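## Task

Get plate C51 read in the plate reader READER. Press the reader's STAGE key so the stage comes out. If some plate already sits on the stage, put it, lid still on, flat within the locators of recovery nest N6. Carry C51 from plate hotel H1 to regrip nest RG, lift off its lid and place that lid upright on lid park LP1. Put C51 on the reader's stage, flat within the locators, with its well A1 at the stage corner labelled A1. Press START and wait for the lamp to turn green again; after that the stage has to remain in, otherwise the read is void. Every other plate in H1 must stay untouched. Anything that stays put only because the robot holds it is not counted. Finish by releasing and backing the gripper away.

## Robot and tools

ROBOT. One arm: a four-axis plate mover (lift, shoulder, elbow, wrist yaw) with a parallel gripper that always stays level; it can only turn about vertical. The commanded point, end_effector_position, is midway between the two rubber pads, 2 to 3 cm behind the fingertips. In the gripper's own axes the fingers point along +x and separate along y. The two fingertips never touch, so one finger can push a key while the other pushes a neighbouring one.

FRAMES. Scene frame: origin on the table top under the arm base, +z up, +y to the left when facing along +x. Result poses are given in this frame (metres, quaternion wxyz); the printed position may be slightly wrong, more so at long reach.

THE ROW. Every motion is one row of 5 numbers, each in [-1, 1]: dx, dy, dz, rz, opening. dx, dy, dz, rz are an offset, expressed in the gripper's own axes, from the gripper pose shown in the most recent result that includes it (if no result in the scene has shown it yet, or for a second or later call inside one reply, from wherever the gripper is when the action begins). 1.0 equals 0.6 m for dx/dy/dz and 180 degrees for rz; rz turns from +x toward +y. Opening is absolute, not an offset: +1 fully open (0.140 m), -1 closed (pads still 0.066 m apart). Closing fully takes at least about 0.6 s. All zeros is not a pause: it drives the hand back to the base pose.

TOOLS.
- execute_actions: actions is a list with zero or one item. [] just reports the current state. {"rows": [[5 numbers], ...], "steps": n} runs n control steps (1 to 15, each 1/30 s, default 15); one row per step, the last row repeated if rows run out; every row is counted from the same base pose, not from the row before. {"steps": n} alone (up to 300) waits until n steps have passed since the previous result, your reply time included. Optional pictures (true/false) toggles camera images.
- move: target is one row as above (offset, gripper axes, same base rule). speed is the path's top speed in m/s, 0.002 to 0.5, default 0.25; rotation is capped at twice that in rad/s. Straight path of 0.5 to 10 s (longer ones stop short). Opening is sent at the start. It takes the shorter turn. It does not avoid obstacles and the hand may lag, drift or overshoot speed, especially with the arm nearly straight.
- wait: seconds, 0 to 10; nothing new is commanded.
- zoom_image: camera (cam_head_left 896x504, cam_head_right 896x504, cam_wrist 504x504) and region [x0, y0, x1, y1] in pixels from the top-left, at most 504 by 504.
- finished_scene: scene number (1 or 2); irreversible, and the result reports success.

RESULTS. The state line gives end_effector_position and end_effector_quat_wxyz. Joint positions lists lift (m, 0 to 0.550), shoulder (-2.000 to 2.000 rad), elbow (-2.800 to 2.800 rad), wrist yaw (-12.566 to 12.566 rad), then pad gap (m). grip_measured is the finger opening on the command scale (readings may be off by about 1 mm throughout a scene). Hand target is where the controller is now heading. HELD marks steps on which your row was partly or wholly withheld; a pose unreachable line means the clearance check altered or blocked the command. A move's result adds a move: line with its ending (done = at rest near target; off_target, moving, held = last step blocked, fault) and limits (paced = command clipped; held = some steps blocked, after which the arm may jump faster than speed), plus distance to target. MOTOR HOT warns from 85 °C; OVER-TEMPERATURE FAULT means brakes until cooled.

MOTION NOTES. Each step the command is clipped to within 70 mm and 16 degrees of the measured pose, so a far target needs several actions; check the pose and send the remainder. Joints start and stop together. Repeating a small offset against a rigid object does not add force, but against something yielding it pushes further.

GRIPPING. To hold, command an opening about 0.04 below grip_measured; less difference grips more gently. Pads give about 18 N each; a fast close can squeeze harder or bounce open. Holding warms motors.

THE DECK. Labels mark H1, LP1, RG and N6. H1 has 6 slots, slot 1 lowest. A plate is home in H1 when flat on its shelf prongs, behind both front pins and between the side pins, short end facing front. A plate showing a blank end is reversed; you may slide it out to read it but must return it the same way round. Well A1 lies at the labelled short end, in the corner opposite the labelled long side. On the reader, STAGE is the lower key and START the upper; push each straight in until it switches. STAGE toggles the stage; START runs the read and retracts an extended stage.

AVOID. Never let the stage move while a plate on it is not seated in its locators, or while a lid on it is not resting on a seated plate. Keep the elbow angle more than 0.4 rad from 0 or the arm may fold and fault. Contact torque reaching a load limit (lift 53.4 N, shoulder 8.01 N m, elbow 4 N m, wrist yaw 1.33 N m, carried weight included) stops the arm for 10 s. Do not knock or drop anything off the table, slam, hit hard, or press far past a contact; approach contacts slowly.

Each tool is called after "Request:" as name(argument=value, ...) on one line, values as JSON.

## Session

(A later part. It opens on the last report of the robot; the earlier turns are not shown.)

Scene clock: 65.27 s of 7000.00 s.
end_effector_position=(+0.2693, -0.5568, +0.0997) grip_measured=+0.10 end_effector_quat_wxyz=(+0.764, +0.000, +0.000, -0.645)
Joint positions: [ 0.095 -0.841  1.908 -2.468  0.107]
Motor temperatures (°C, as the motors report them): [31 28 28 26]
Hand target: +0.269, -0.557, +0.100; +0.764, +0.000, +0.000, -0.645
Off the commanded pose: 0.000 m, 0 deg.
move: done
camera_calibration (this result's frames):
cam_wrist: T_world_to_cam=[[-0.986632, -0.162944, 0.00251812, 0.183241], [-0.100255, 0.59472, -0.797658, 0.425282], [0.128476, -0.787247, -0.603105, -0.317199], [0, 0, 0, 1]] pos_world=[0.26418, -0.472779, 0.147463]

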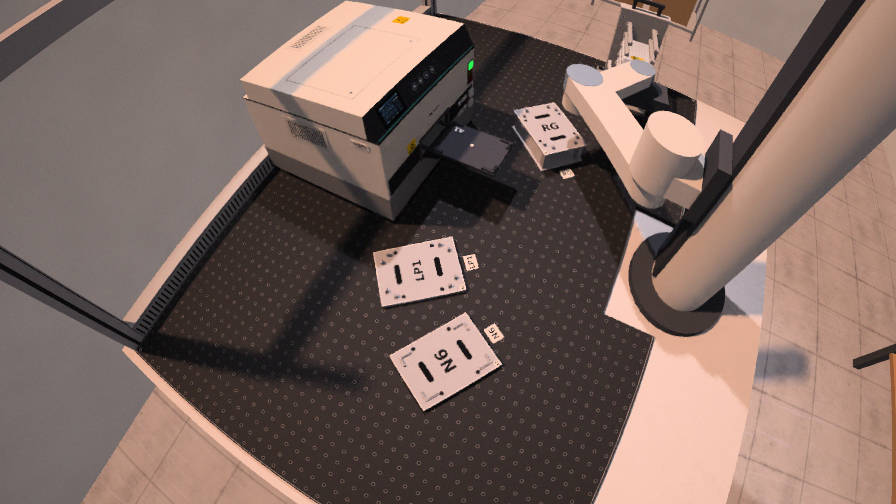

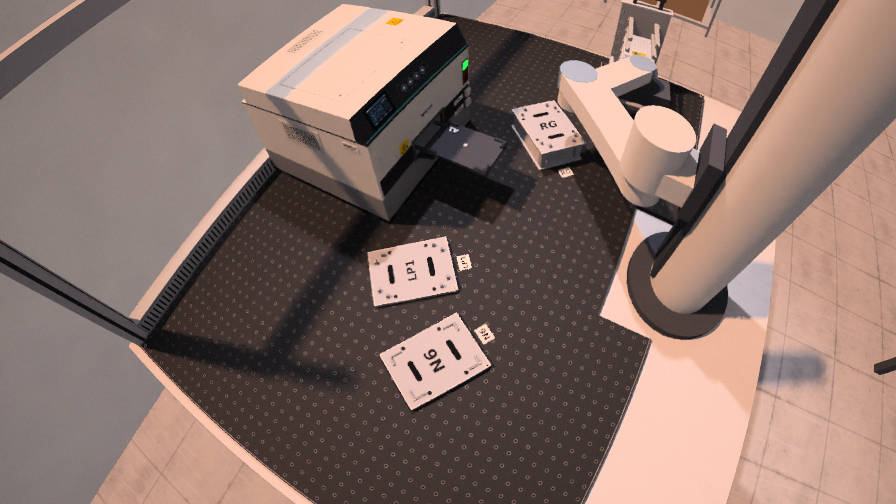

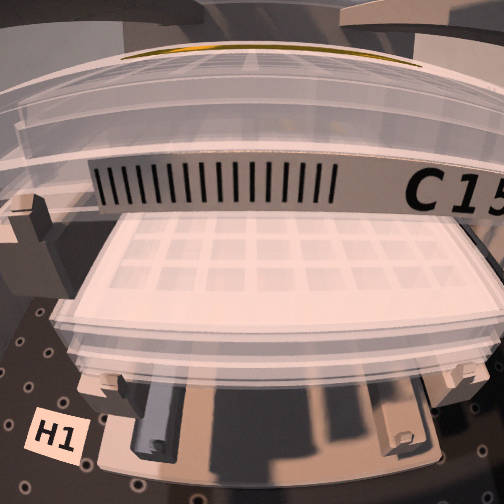

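Request:
move(target=[0.012,0,-0.0025,0,-0.4], speed=0.02)

Request:
move(target=[0,0,0,0,-0.52])

Request:
move(target=[0,0,0.013,0,-0.52], speed=0.02)

Scene clock: 72.43 s of 7000.00 s.
end_effector_position=(+0.2705, -0.5639, +0.0982) grip_measured=-0.40 end_effector_quat_wxyz=(+0.764, +0.000, +0.000, -0.645)
Joint positions: [ 0.093 -0.863  1.957 -2.495  0.088]
Motor temperatures (°C, as the motors report them): [31 28 27 26]
Hand target: +0.270, -0.564, +0.098; +0.764, +0.000, +0.000, -0.645
Off the commanded pose: 0.000 m, 0 deg.
After step 90, 3.47 s passed at rest.
move: done
camera_calibration (this result's frames):
cam_wrist: T_world_to_cam=[[-0.98659, -0.163196, 0.00251812, 0.18318], [-0.100407, 0.594694, -0.797658, 0.428452], [0.128677, -0.787214, -0.603105, -0.323846], [0, 0, 0, 1]] pos_world=[0.265414, -0.479839, 0.145983]

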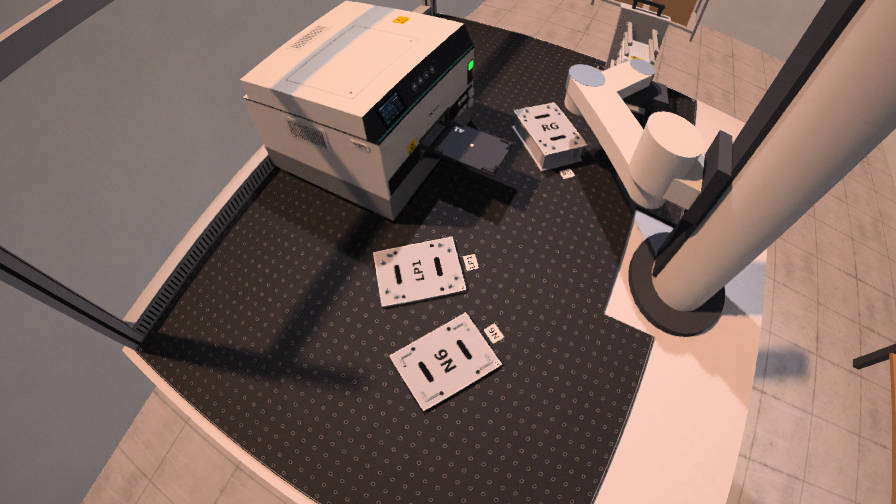

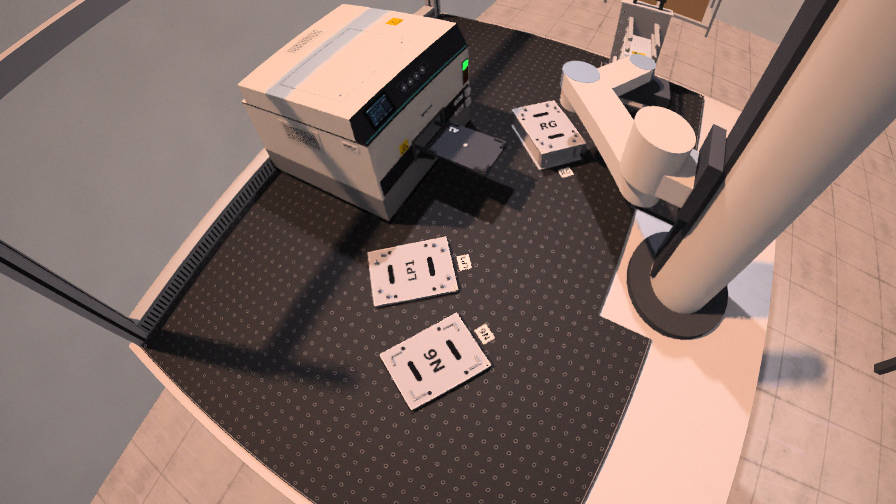

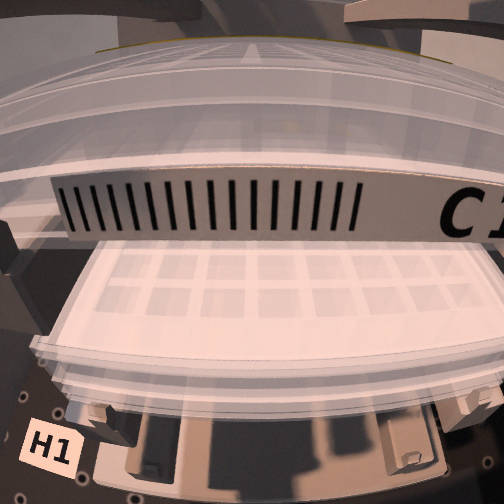

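Scene clock: 72.93 s of 7000.00 s.
end_effector_position=(+0.2702, -0.5639, +0.0982) grip_measured=-0.49 end_effector_quat_wxyz=(+0.764, +0.000, +0.000, -0.645)
Joint positions: [ 0.093 -0.863  1.956 -2.496  0.085]
Motor temperatures (°C, as the motors report them): [31 28 27 26]
Hand target: +0.271, -0.564, +0.098; +0.764, +0.000, +0.000, -0.645
Off the commanded pose: 0.000 m, 0 deg.
move: done
camera_calibration (this result's frames):
cam_wrist: T_world_to_cam=[[-0.986856, -0.161585, 0.00251812, 0.183784], [-0.0994357, 0.594857, -0.797658, 0.428242], [0.127392, -0.787423, -0.603105, -0.323567], [0, 0, 0, 1]] pos_world=[0.26517, -0.47983, 0.145983]

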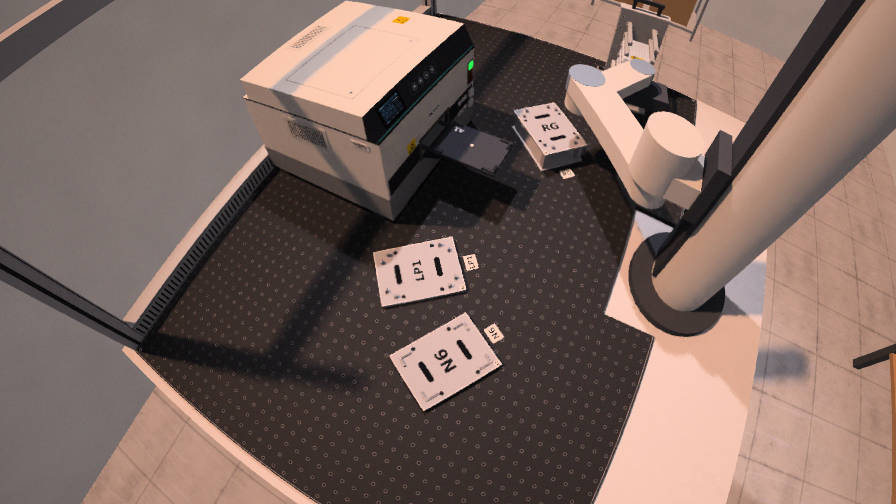

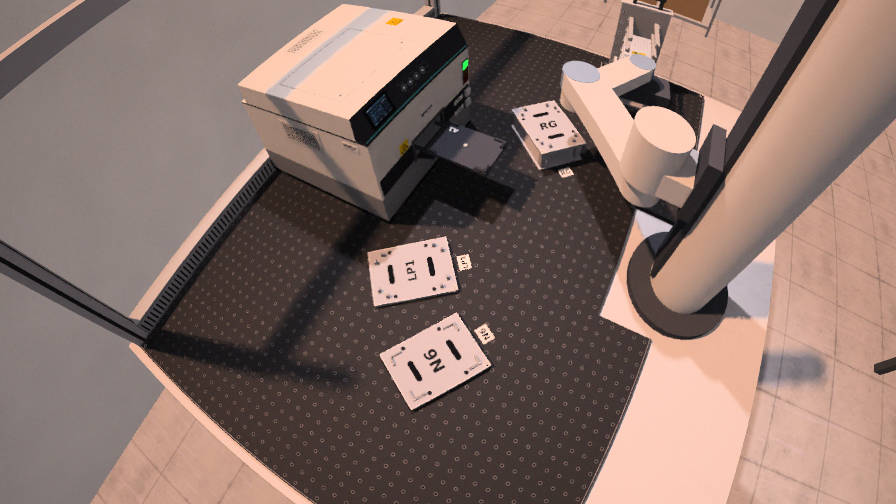

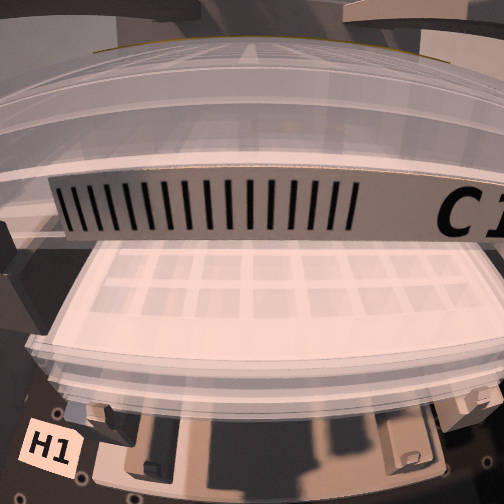

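Scene clock: 73.63 s of 7000.00 s.
end_effector_position=(+0.2701, -0.5639, +0.1060) grip_measured=-0.49 end_effector_quat_wxyz=(+0.764, +0.000, +0.000, -0.645)
Joint positions: [ 0.101 -0.863  1.956 -2.496  0.085]
Motor temperatures (°C, as the motors report them): [31 28 27 26]
Hand target: +0.270, -0.564, +0.106; +0.764, +0.000, +0.000, -0.645
Off the commanded pose: 0.000 m, 0 deg.
move: done
camera_calibration (this result's frames):
cam_wrist: T_world_to_cam=[[-0.986884, -0.161414, 0.00251812, 0.183826], [-0.0993324, 0.594874, -0.797658, 0.434455], [0.127255, -0.787445, -0.603105, -0.318821], [0, 0, 0, 1]] pos_world=[0.265142, -0.479828, 0.153801]

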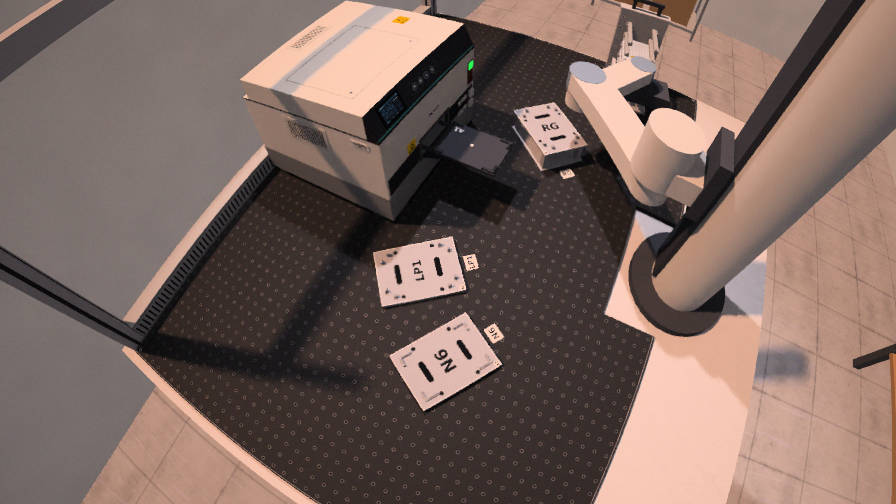

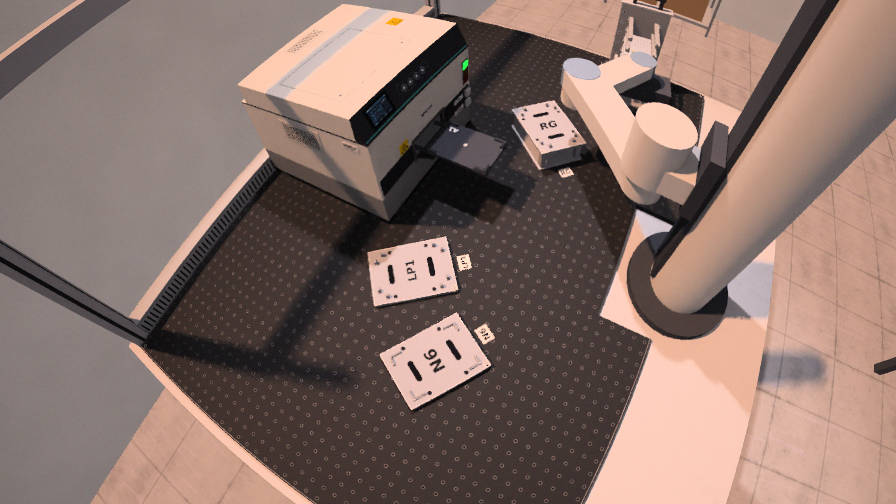

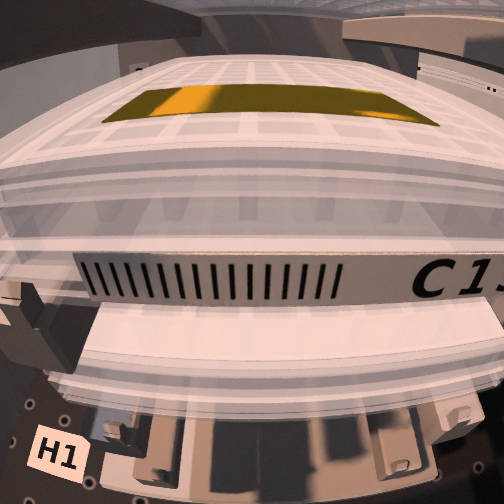

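Request:
move(target=[-0.2667,0,0,0,-0.53], speed=0.1)

Request:
move(target=[-0.252,0.329,0.01,0.21,-0.53], speed=0.15)

Scene clock: 81.03 s of 7000.00 s.
end_effector_position=(+0.2434, -0.4061, +0.1060) grip_measured=-0.49 end_effector_quat_wxyz=(+0.764, +0.000, +0.000, -0.646)
Joint positions: [ 0.101 -0.504  1.09  -1.99   0.085]
Motor temperatures (°C, as the motors report them): [31 28 27 26]
Hand target: +0.244, -0.406, +0.106; +0.764, +0.000, +0.000, -0.645
Off the commanded pose: 0.000 m, 0 deg.
After step 90, 2.50 s passed at rest.
move: done
camera_calibration (this result's frames):
cam_wrist: T_world_to_cam=[[-0.986974, -0.160862, 0.00251812, 0.183209], [-0.099, 0.59493, -0.797658, 0.337847], [0.126815, -0.787516, -0.603105, -0.191099], [0, 0, 0, 1]] pos_world=[0.238503, -0.322018, 0.153772]

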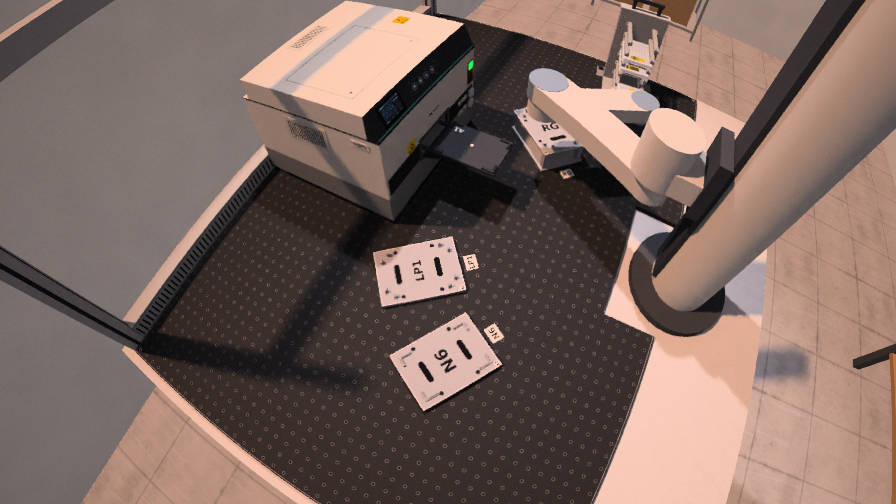

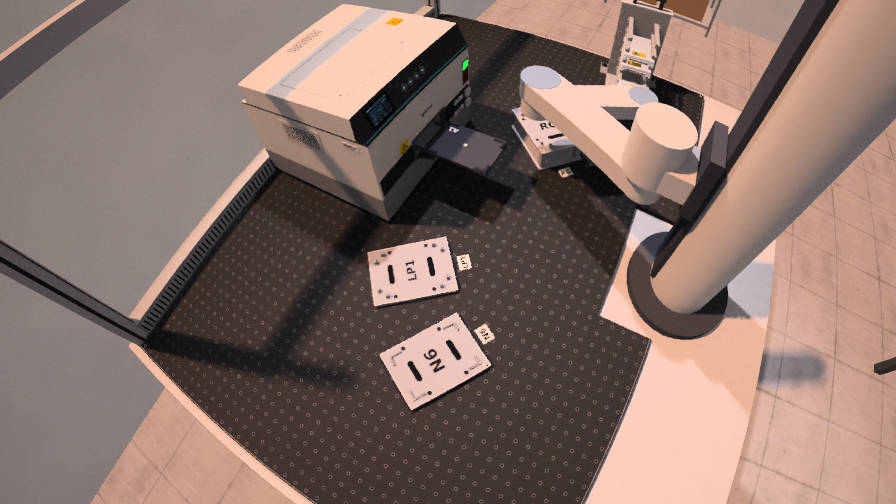

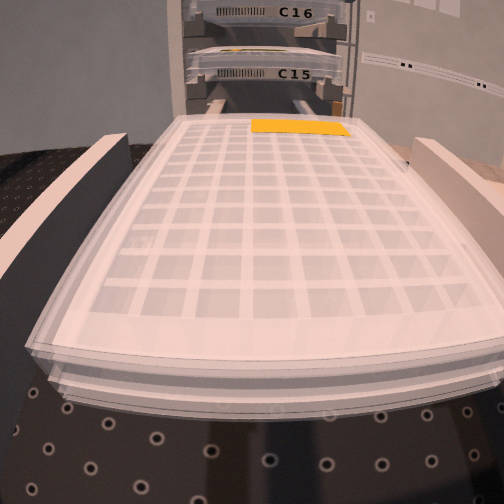

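Scene clock: 83.53 s of 7000.00 s.
end_effector_position=(+0.4132, -0.2241, +0.1119) grip_measured=-0.49 end_effector_quat_wxyz=(+0.932, +0.000, +0.000, -0.363)
Joint positions: [ 0.107  0.245  0.721 -1.709  0.085]
Motor temperatures (°C, as the motors report them): [31 28 27 26]
Hand target: +0.413, -0.224, +0.112; +0.932, +0.000, +0.000, -0.363
Off the commanded pose: 0.000 m, 0 deg.
move: done
camera_calibration (this result's frames):
cam_wrist: T_world_to_cam=[[-0.680728, -0.732532, 0.00251812, 0.125364], [-0.443164, 0.409082, -0.797658, 0.351731], [0.58328, -0.544103, -0.603105, -0.199828], [0, 0, 0, 1]] pos_world=[0.357769, -0.160781, 0.159728]

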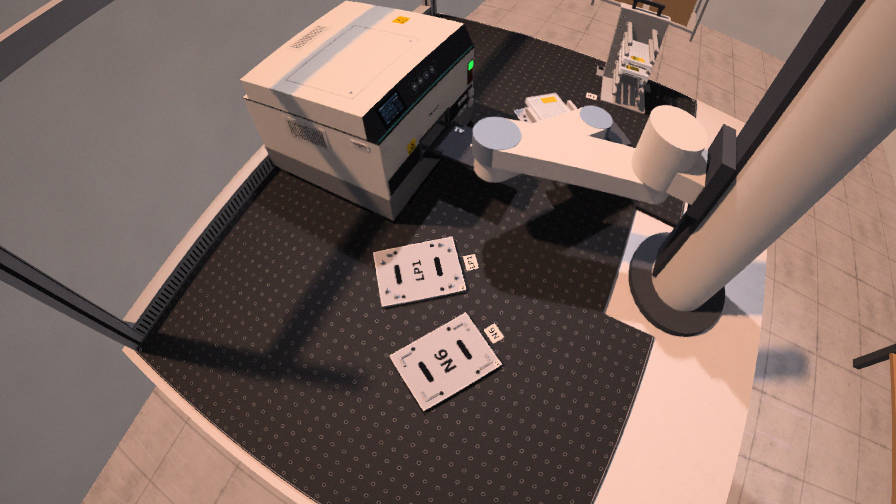

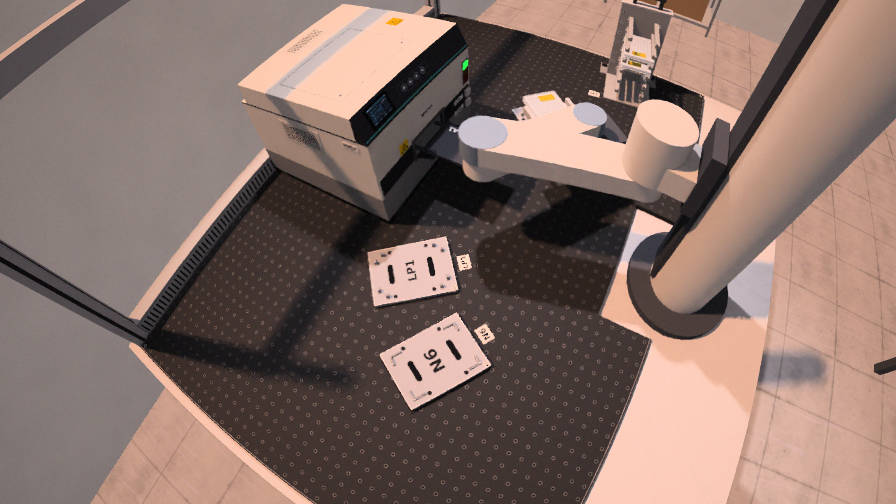

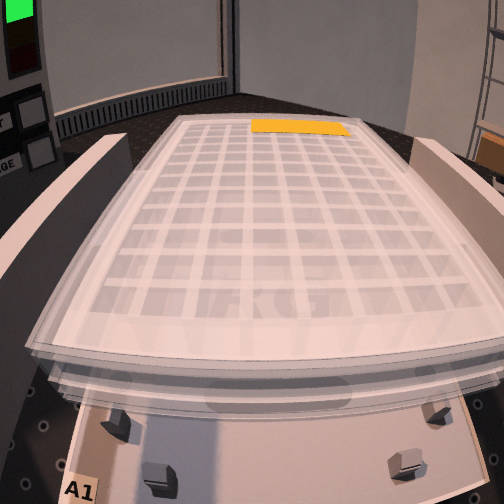

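Request:
move(target=[0,0.002,-0.036,0.006,-0.53], speed=0.03)

Scene clock: 88.03 s of 7000.00 s.
end_effector_position=(+0.4140, -0.2232, +0.0903) grip_measured=-0.49 end_effector_quat_wxyz=(+0.935, +0.000, +0.000, -0.354)
Joint positions: [ 0.085  0.238  0.721 -1.683  0.085]
Motor temperatures (°C, as the motors report them): [31 28 27 26]
Hand target: +0.414, -0.223, +0.090; +0.935, +0.000, +0.000, -0.354
Off the commanded pose: 0.000 m, 0 deg.
After step 90, 0.57 s passed at rest.
move: done
camera_calibration (this result's frames):
cam_wrist: T_world_to_cam=[[-0.667053, -0.745006, 0.00251812, 0.118151], [-0.45066, 0.400809, -0.797658, 0.335685], [0.59325, -0.533215, -0.603105, -0.214539], [0, 0, 0, 1]] pos_world=[0.357367, -0.160918, 0.138075]

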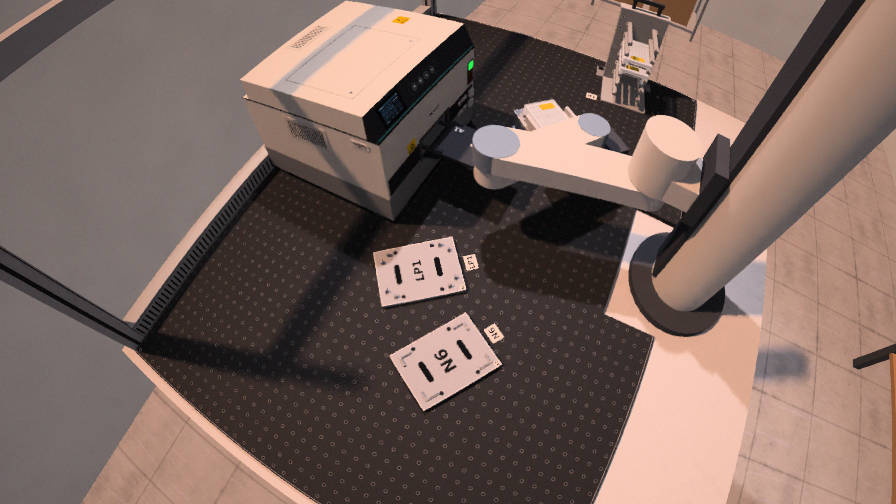

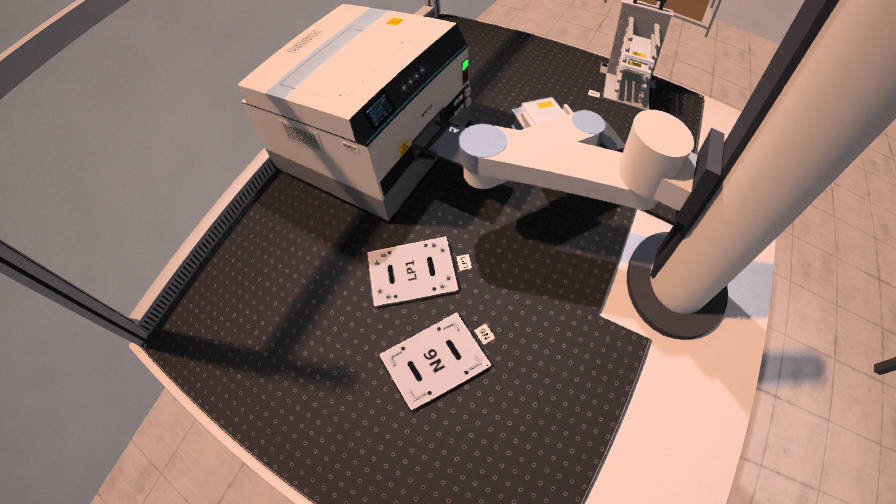

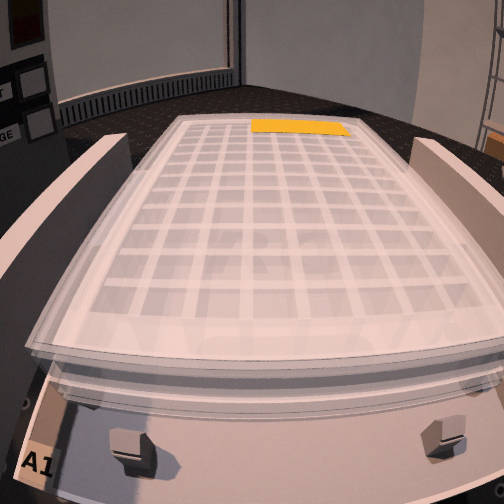

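Request:
move(target=[-0.0025,0.0005,-0.017,0,-0.53], speed=0.01)

Scene clock: 94.10 s of 7000.00 s.
end_effector_position=(+0.4130, -0.2226, +0.0801) grip_measured=-0.49 end_effector_quat_wxyz=(+0.935, +0.000, +0.000, -0.356)
Joint positions: [ 0.075  0.24   0.716 -1.682  0.085]
Motor temperatures (°C, as the motors report them): [31 28 27 26]
Hand target: +0.413, -0.222, +0.080; +0.935, +0.000, +0.000, -0.354
Off the commanded pose: 0.001 m, 0 deg.
After step 90, 1.80 s passed at rest.
move: done
camera_calibration (this result's frames):
cam_wrist: T_world_to_cam=[[-0.66892, -0.74333, 0.00251812, 0.119154], [-0.449653, 0.401939, -0.797658, 0.326666], [0.591911, -0.534701, -0.603105, -0.219498], [0, 0, 0, 1]] pos_world=[0.356514, -0.160095, 0.127887]

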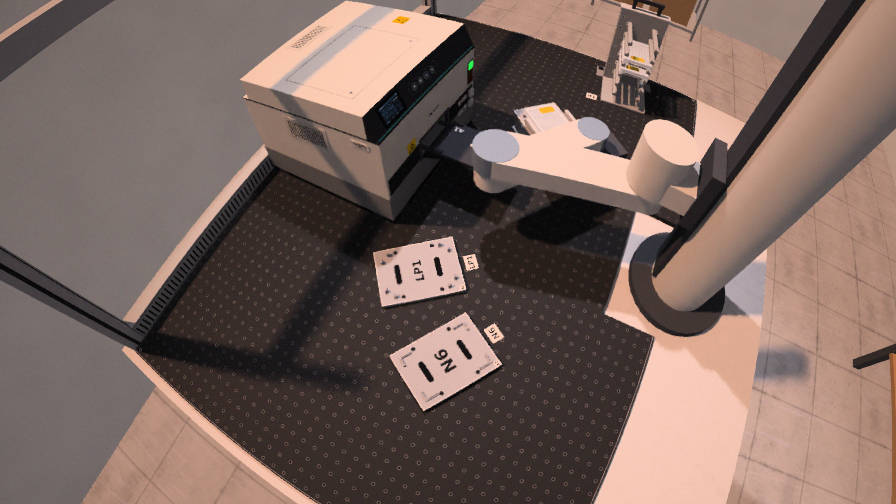

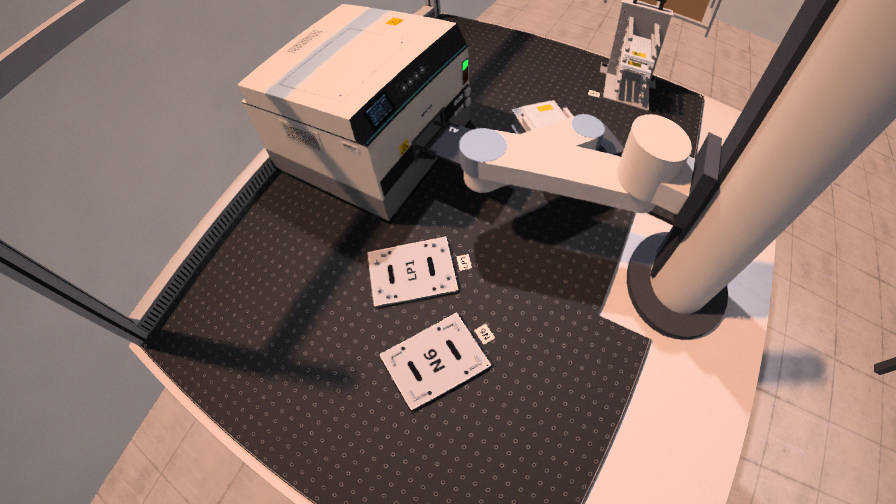

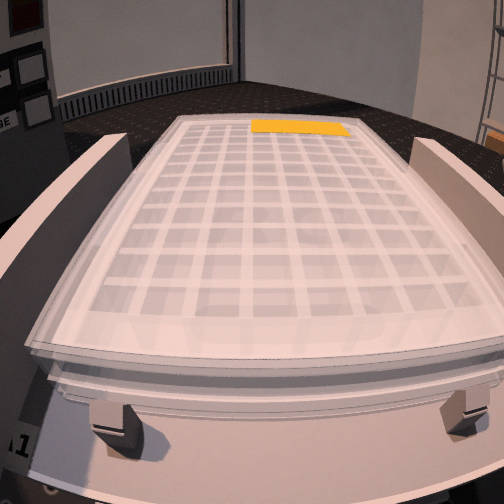

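Request:
move(target=[0,0,-0.002,0,-0.53], speed=0.005)

Request:
move(target=[0,0,0,0,-0.38])

Request:
move(target=[0,0,0.015,0,-0.38], speed=0.03)

Request:
move(target=[0,0,0,0,-0.53])

Request:
move(target=[0,0,0.05,0,-0.53], speed=0.03)

Scene clock: 98.13 s of 7000.00 s.
end_effector_position=(+0.4130, -0.2227, +0.0789) grip_measured=-0.49 end_effector_quat_wxyz=(+0.935, +0.000, +0.000, -0.356)
Joint positions: [ 0.074  0.239  0.716 -1.683  0.085]
Motor temperatures (°C, as the motors report them): [31 28 27 26]
Hand target: +0.413, -0.223, +0.079; +0.935, +0.000, +0.000, -0.356
Off the commanded pose: 0.000 m, 0 deg.
After step 90, 0.33 s passed at rest.
move: done
camera_calibration (this result's frames):
cam_wrist: T_world_to_cam=[[-0.669155, -0.743119, 0.00251812, 0.119225], [-0.449526, 0.402081, -0.797658, 0.325768], [0.591742, -0.534888, -0.603105, -0.220278], [0, 0, 0, 1]] pos_world=[0.356569, -0.160211, 0.1267]

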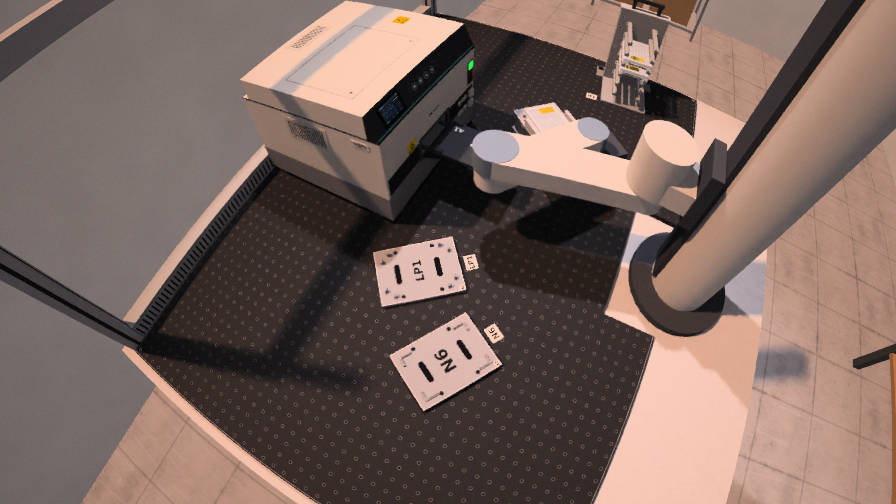

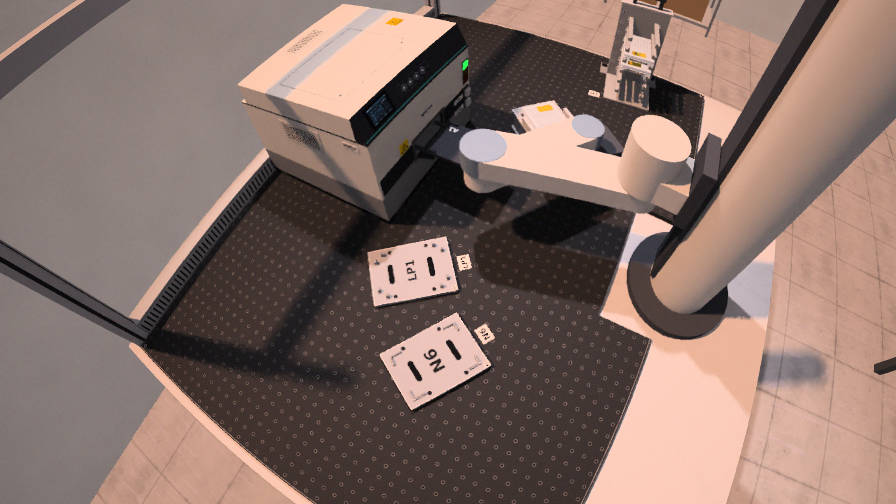

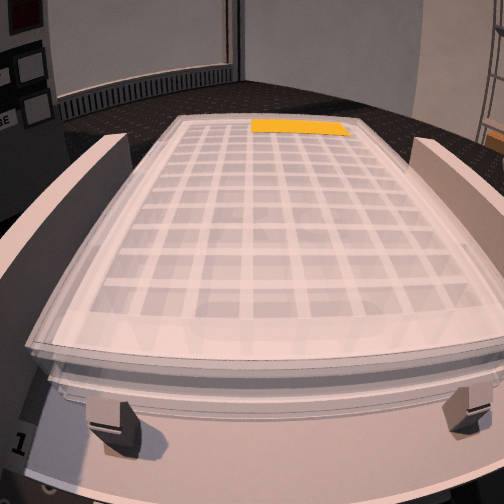

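Scene clock: 98.63 s of 7000.00 s.
end_effector_position=(+0.4130, -0.2227, +0.0789) grip_measured=-0.38 end_effector_quat_wxyz=(+0.935, +0.000, +0.000, -0.356)
Joint positions: [ 0.074  0.239  0.716 -1.683  0.089]
Motor temperatures (°C, as the motors report them): [31 28 27 26]
Hand target: +0.413, -0.223, +0.079; +0.935, +0.000, +0.000, -0.356
Off the commanded pose: 0.000 m, 0 deg.
move: done
camera_calibration (this result's frames):
cam_wrist: T_world_to_cam=[[-0.669151, -0.743122, 0.00251812, 0.119215], [-0.449528, 0.402079, -0.797658, 0.325776], [0.591744, -0.534886, -0.603105, -0.220289], [0, 0, 0, 1]] pos_world=[0.356574, -0.160226, 0.1267]

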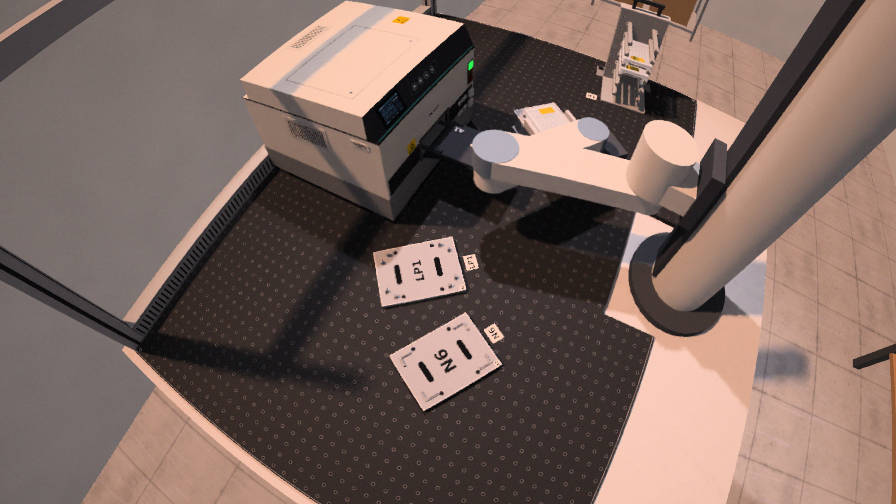

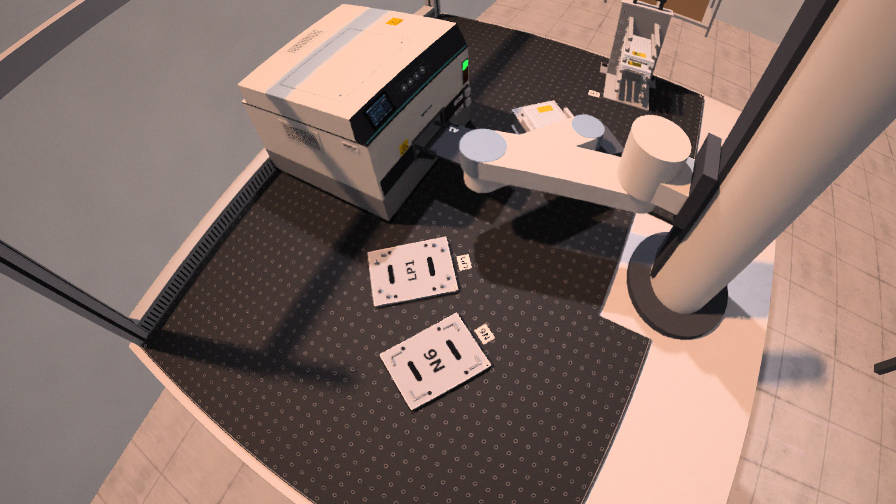

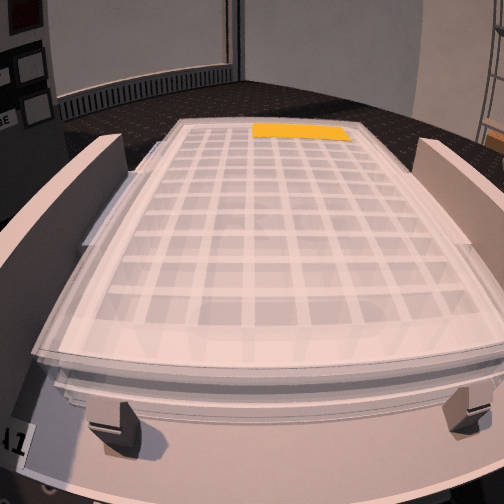

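Scene clock: 99.33 s of 7000.00 s.
end_effector_position=(+0.4130, -0.2227, +0.0879) grip_measured=-0.38 end_effector_quat_wxyz=(+0.935, +0.000, +0.000, -0.356)
Joint positions: [ 0.083  0.239  0.716 -1.683  0.089]
Motor temperatures (°C, as the motors report them): [31 28 27 26]
Hand target: +0.413, -0.223, +0.088; +0.935, +0.000, +0.000, -0.356
Off the commanded pose: 0.000 m, 0 deg.
move: done
camera_calibration (this result's frames):
cam_wrist: T_world_to_cam=[[-0.669151, -0.743122, 0.00251812, 0.119192], [-0.449528, 0.402078, -0.797658, 0.332983], [0.591745, -0.534885, -0.603105, -0.21484], [0, 0, 0, 1]] pos_world=[0.356574, -0.160226, 0.135735]

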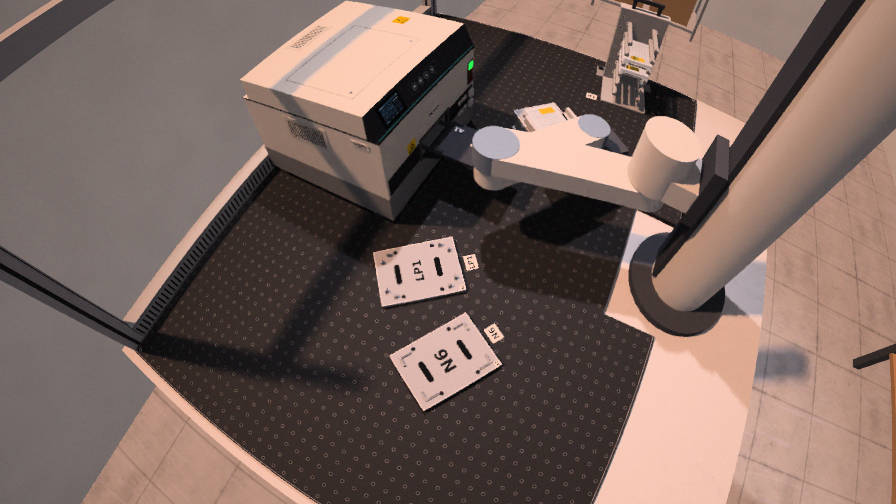

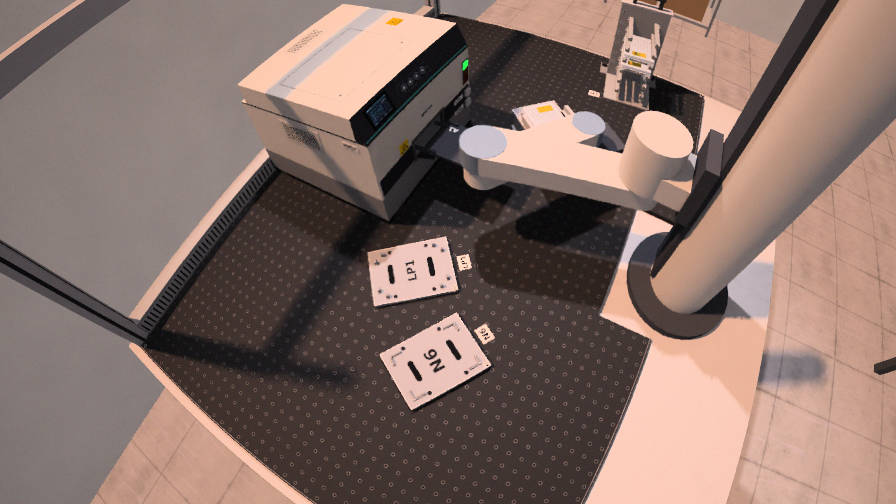

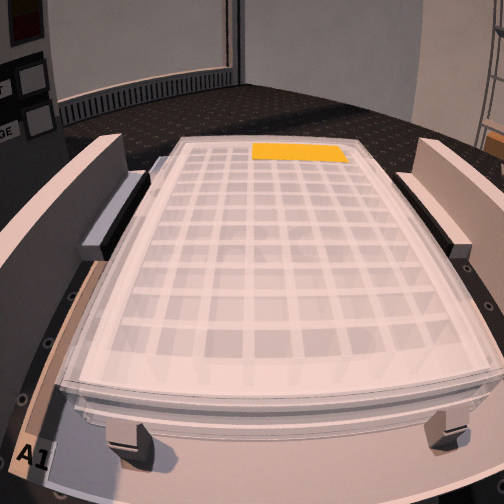

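Scene clock: 99.83 s of 7000.00 s.
end_effector_position=(+0.4130, -0.2227, +0.0879) grip_measured=-0.50 end_effector_quat_wxyz=(+0.935, +0.000, +0.000, -0.356)
Joint positions: [ 0.083  0.239  0.716 -1.683  0.085]
Motor temperatures (°C, as the motors report them): [31 28 27 26]
Hand target: +0.413, -0.223, +0.088; +0.935, +0.000, +0.000, -0.356
Off the commanded pose: 0.000 m, 0 deg.
move: done
camera_calibration (this result's frames):
cam_wrist: T_world_to_cam=[[-0.669165, -0.74311, 0.00251812, 0.119199], [-0.44952, 0.402087, -0.797658, 0.332982], [0.591734, -0.534896, -0.603105, -0.214839], [0, 0, 0, 1]] pos_world=[0.356573, -0.160227, 0.135735]

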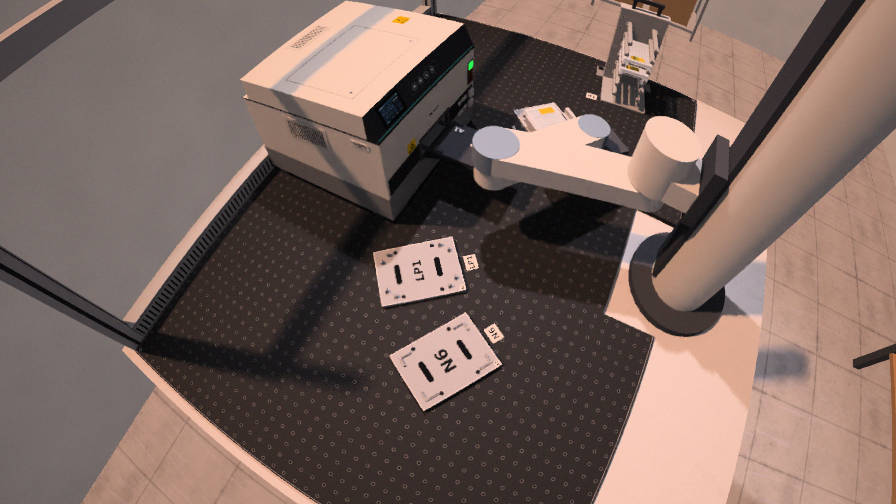

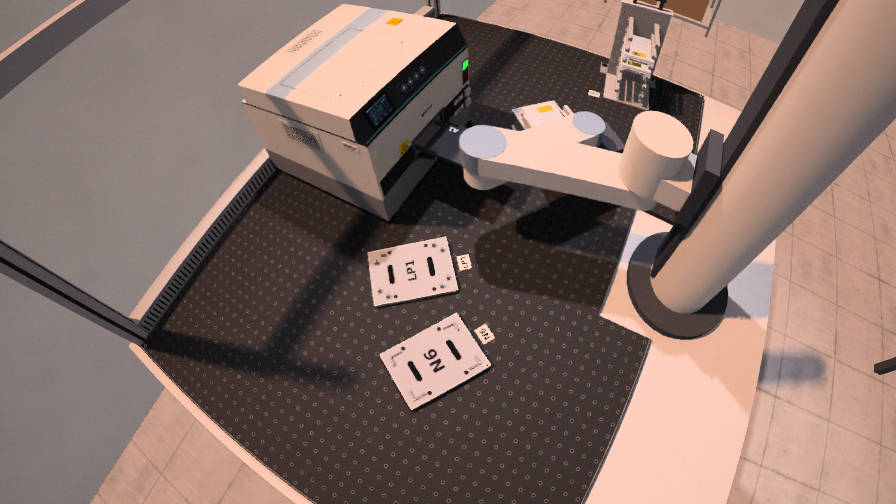

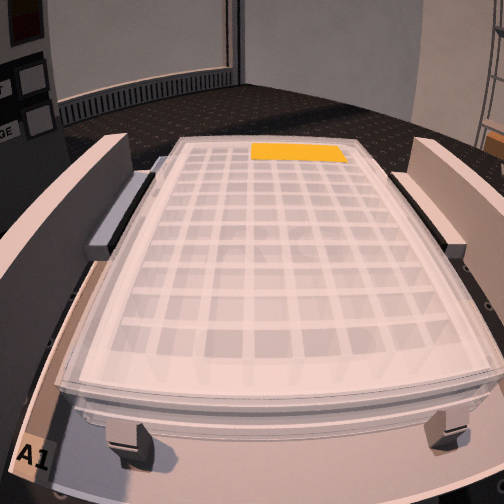

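Scene clock: 101.07 s of 7000.00 s.
end_effector_position=(+0.4130, -0.2227, +0.1180) grip_measured=-0.50 end_effector_quat_wxyz=(+0.935, +0.000, +0.000, -0.356)
Joint positions: [ 0.113  0.239  0.716 -1.683  0.085]
Motor temperatures (°C, as the motors report them): [31 28 27 26]
Hand target: +0.413, -0.223, +0.118; +0.935, +0.000, +0.000, -0.356
Off the commanded pose: 0.000 m, 0 deg.
move: done
camera_calibration (this result's frames):
cam_wrist: T_world_to_cam=[[-0.669165, -0.743109, 0.00251812, 0.119123], [-0.44952, 0.402087, -0.797658, 0.356936], [0.591734, -0.534897, -0.603105, -0.196728], [0, 0, 0, 1]] pos_world=[0.356573, -0.160227, 0.165765]

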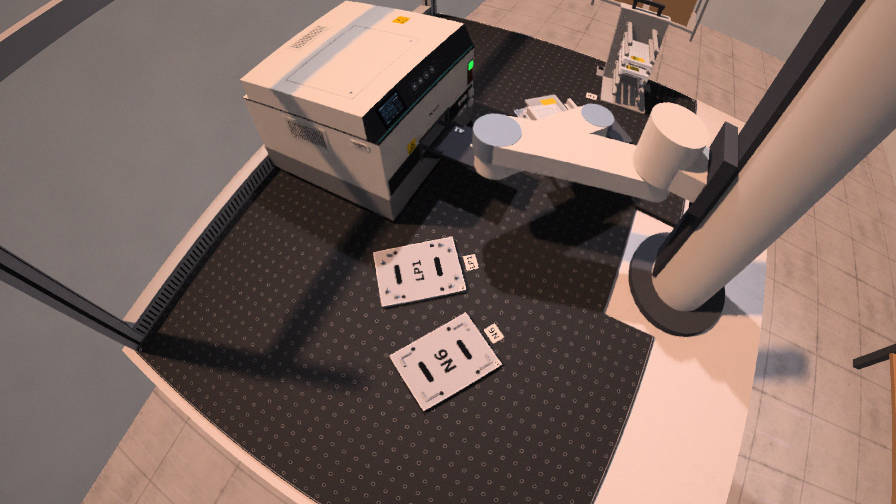

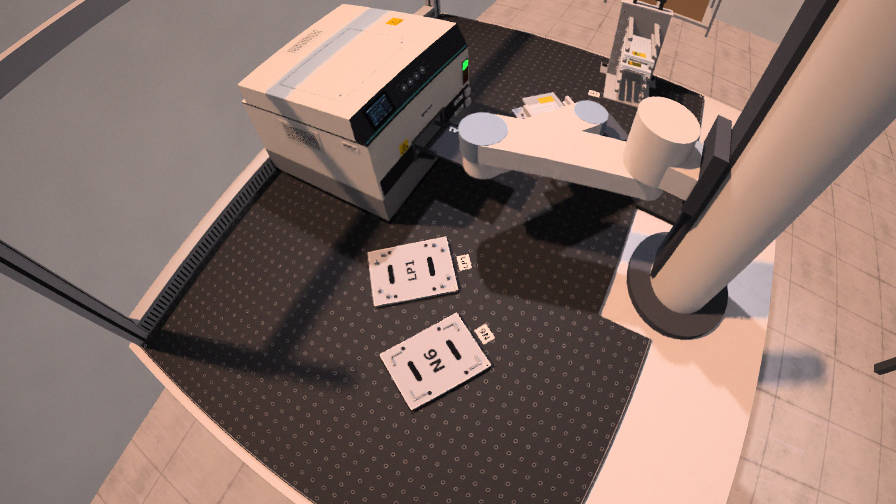

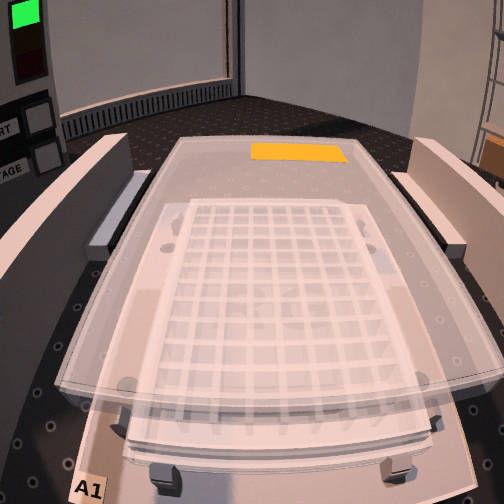

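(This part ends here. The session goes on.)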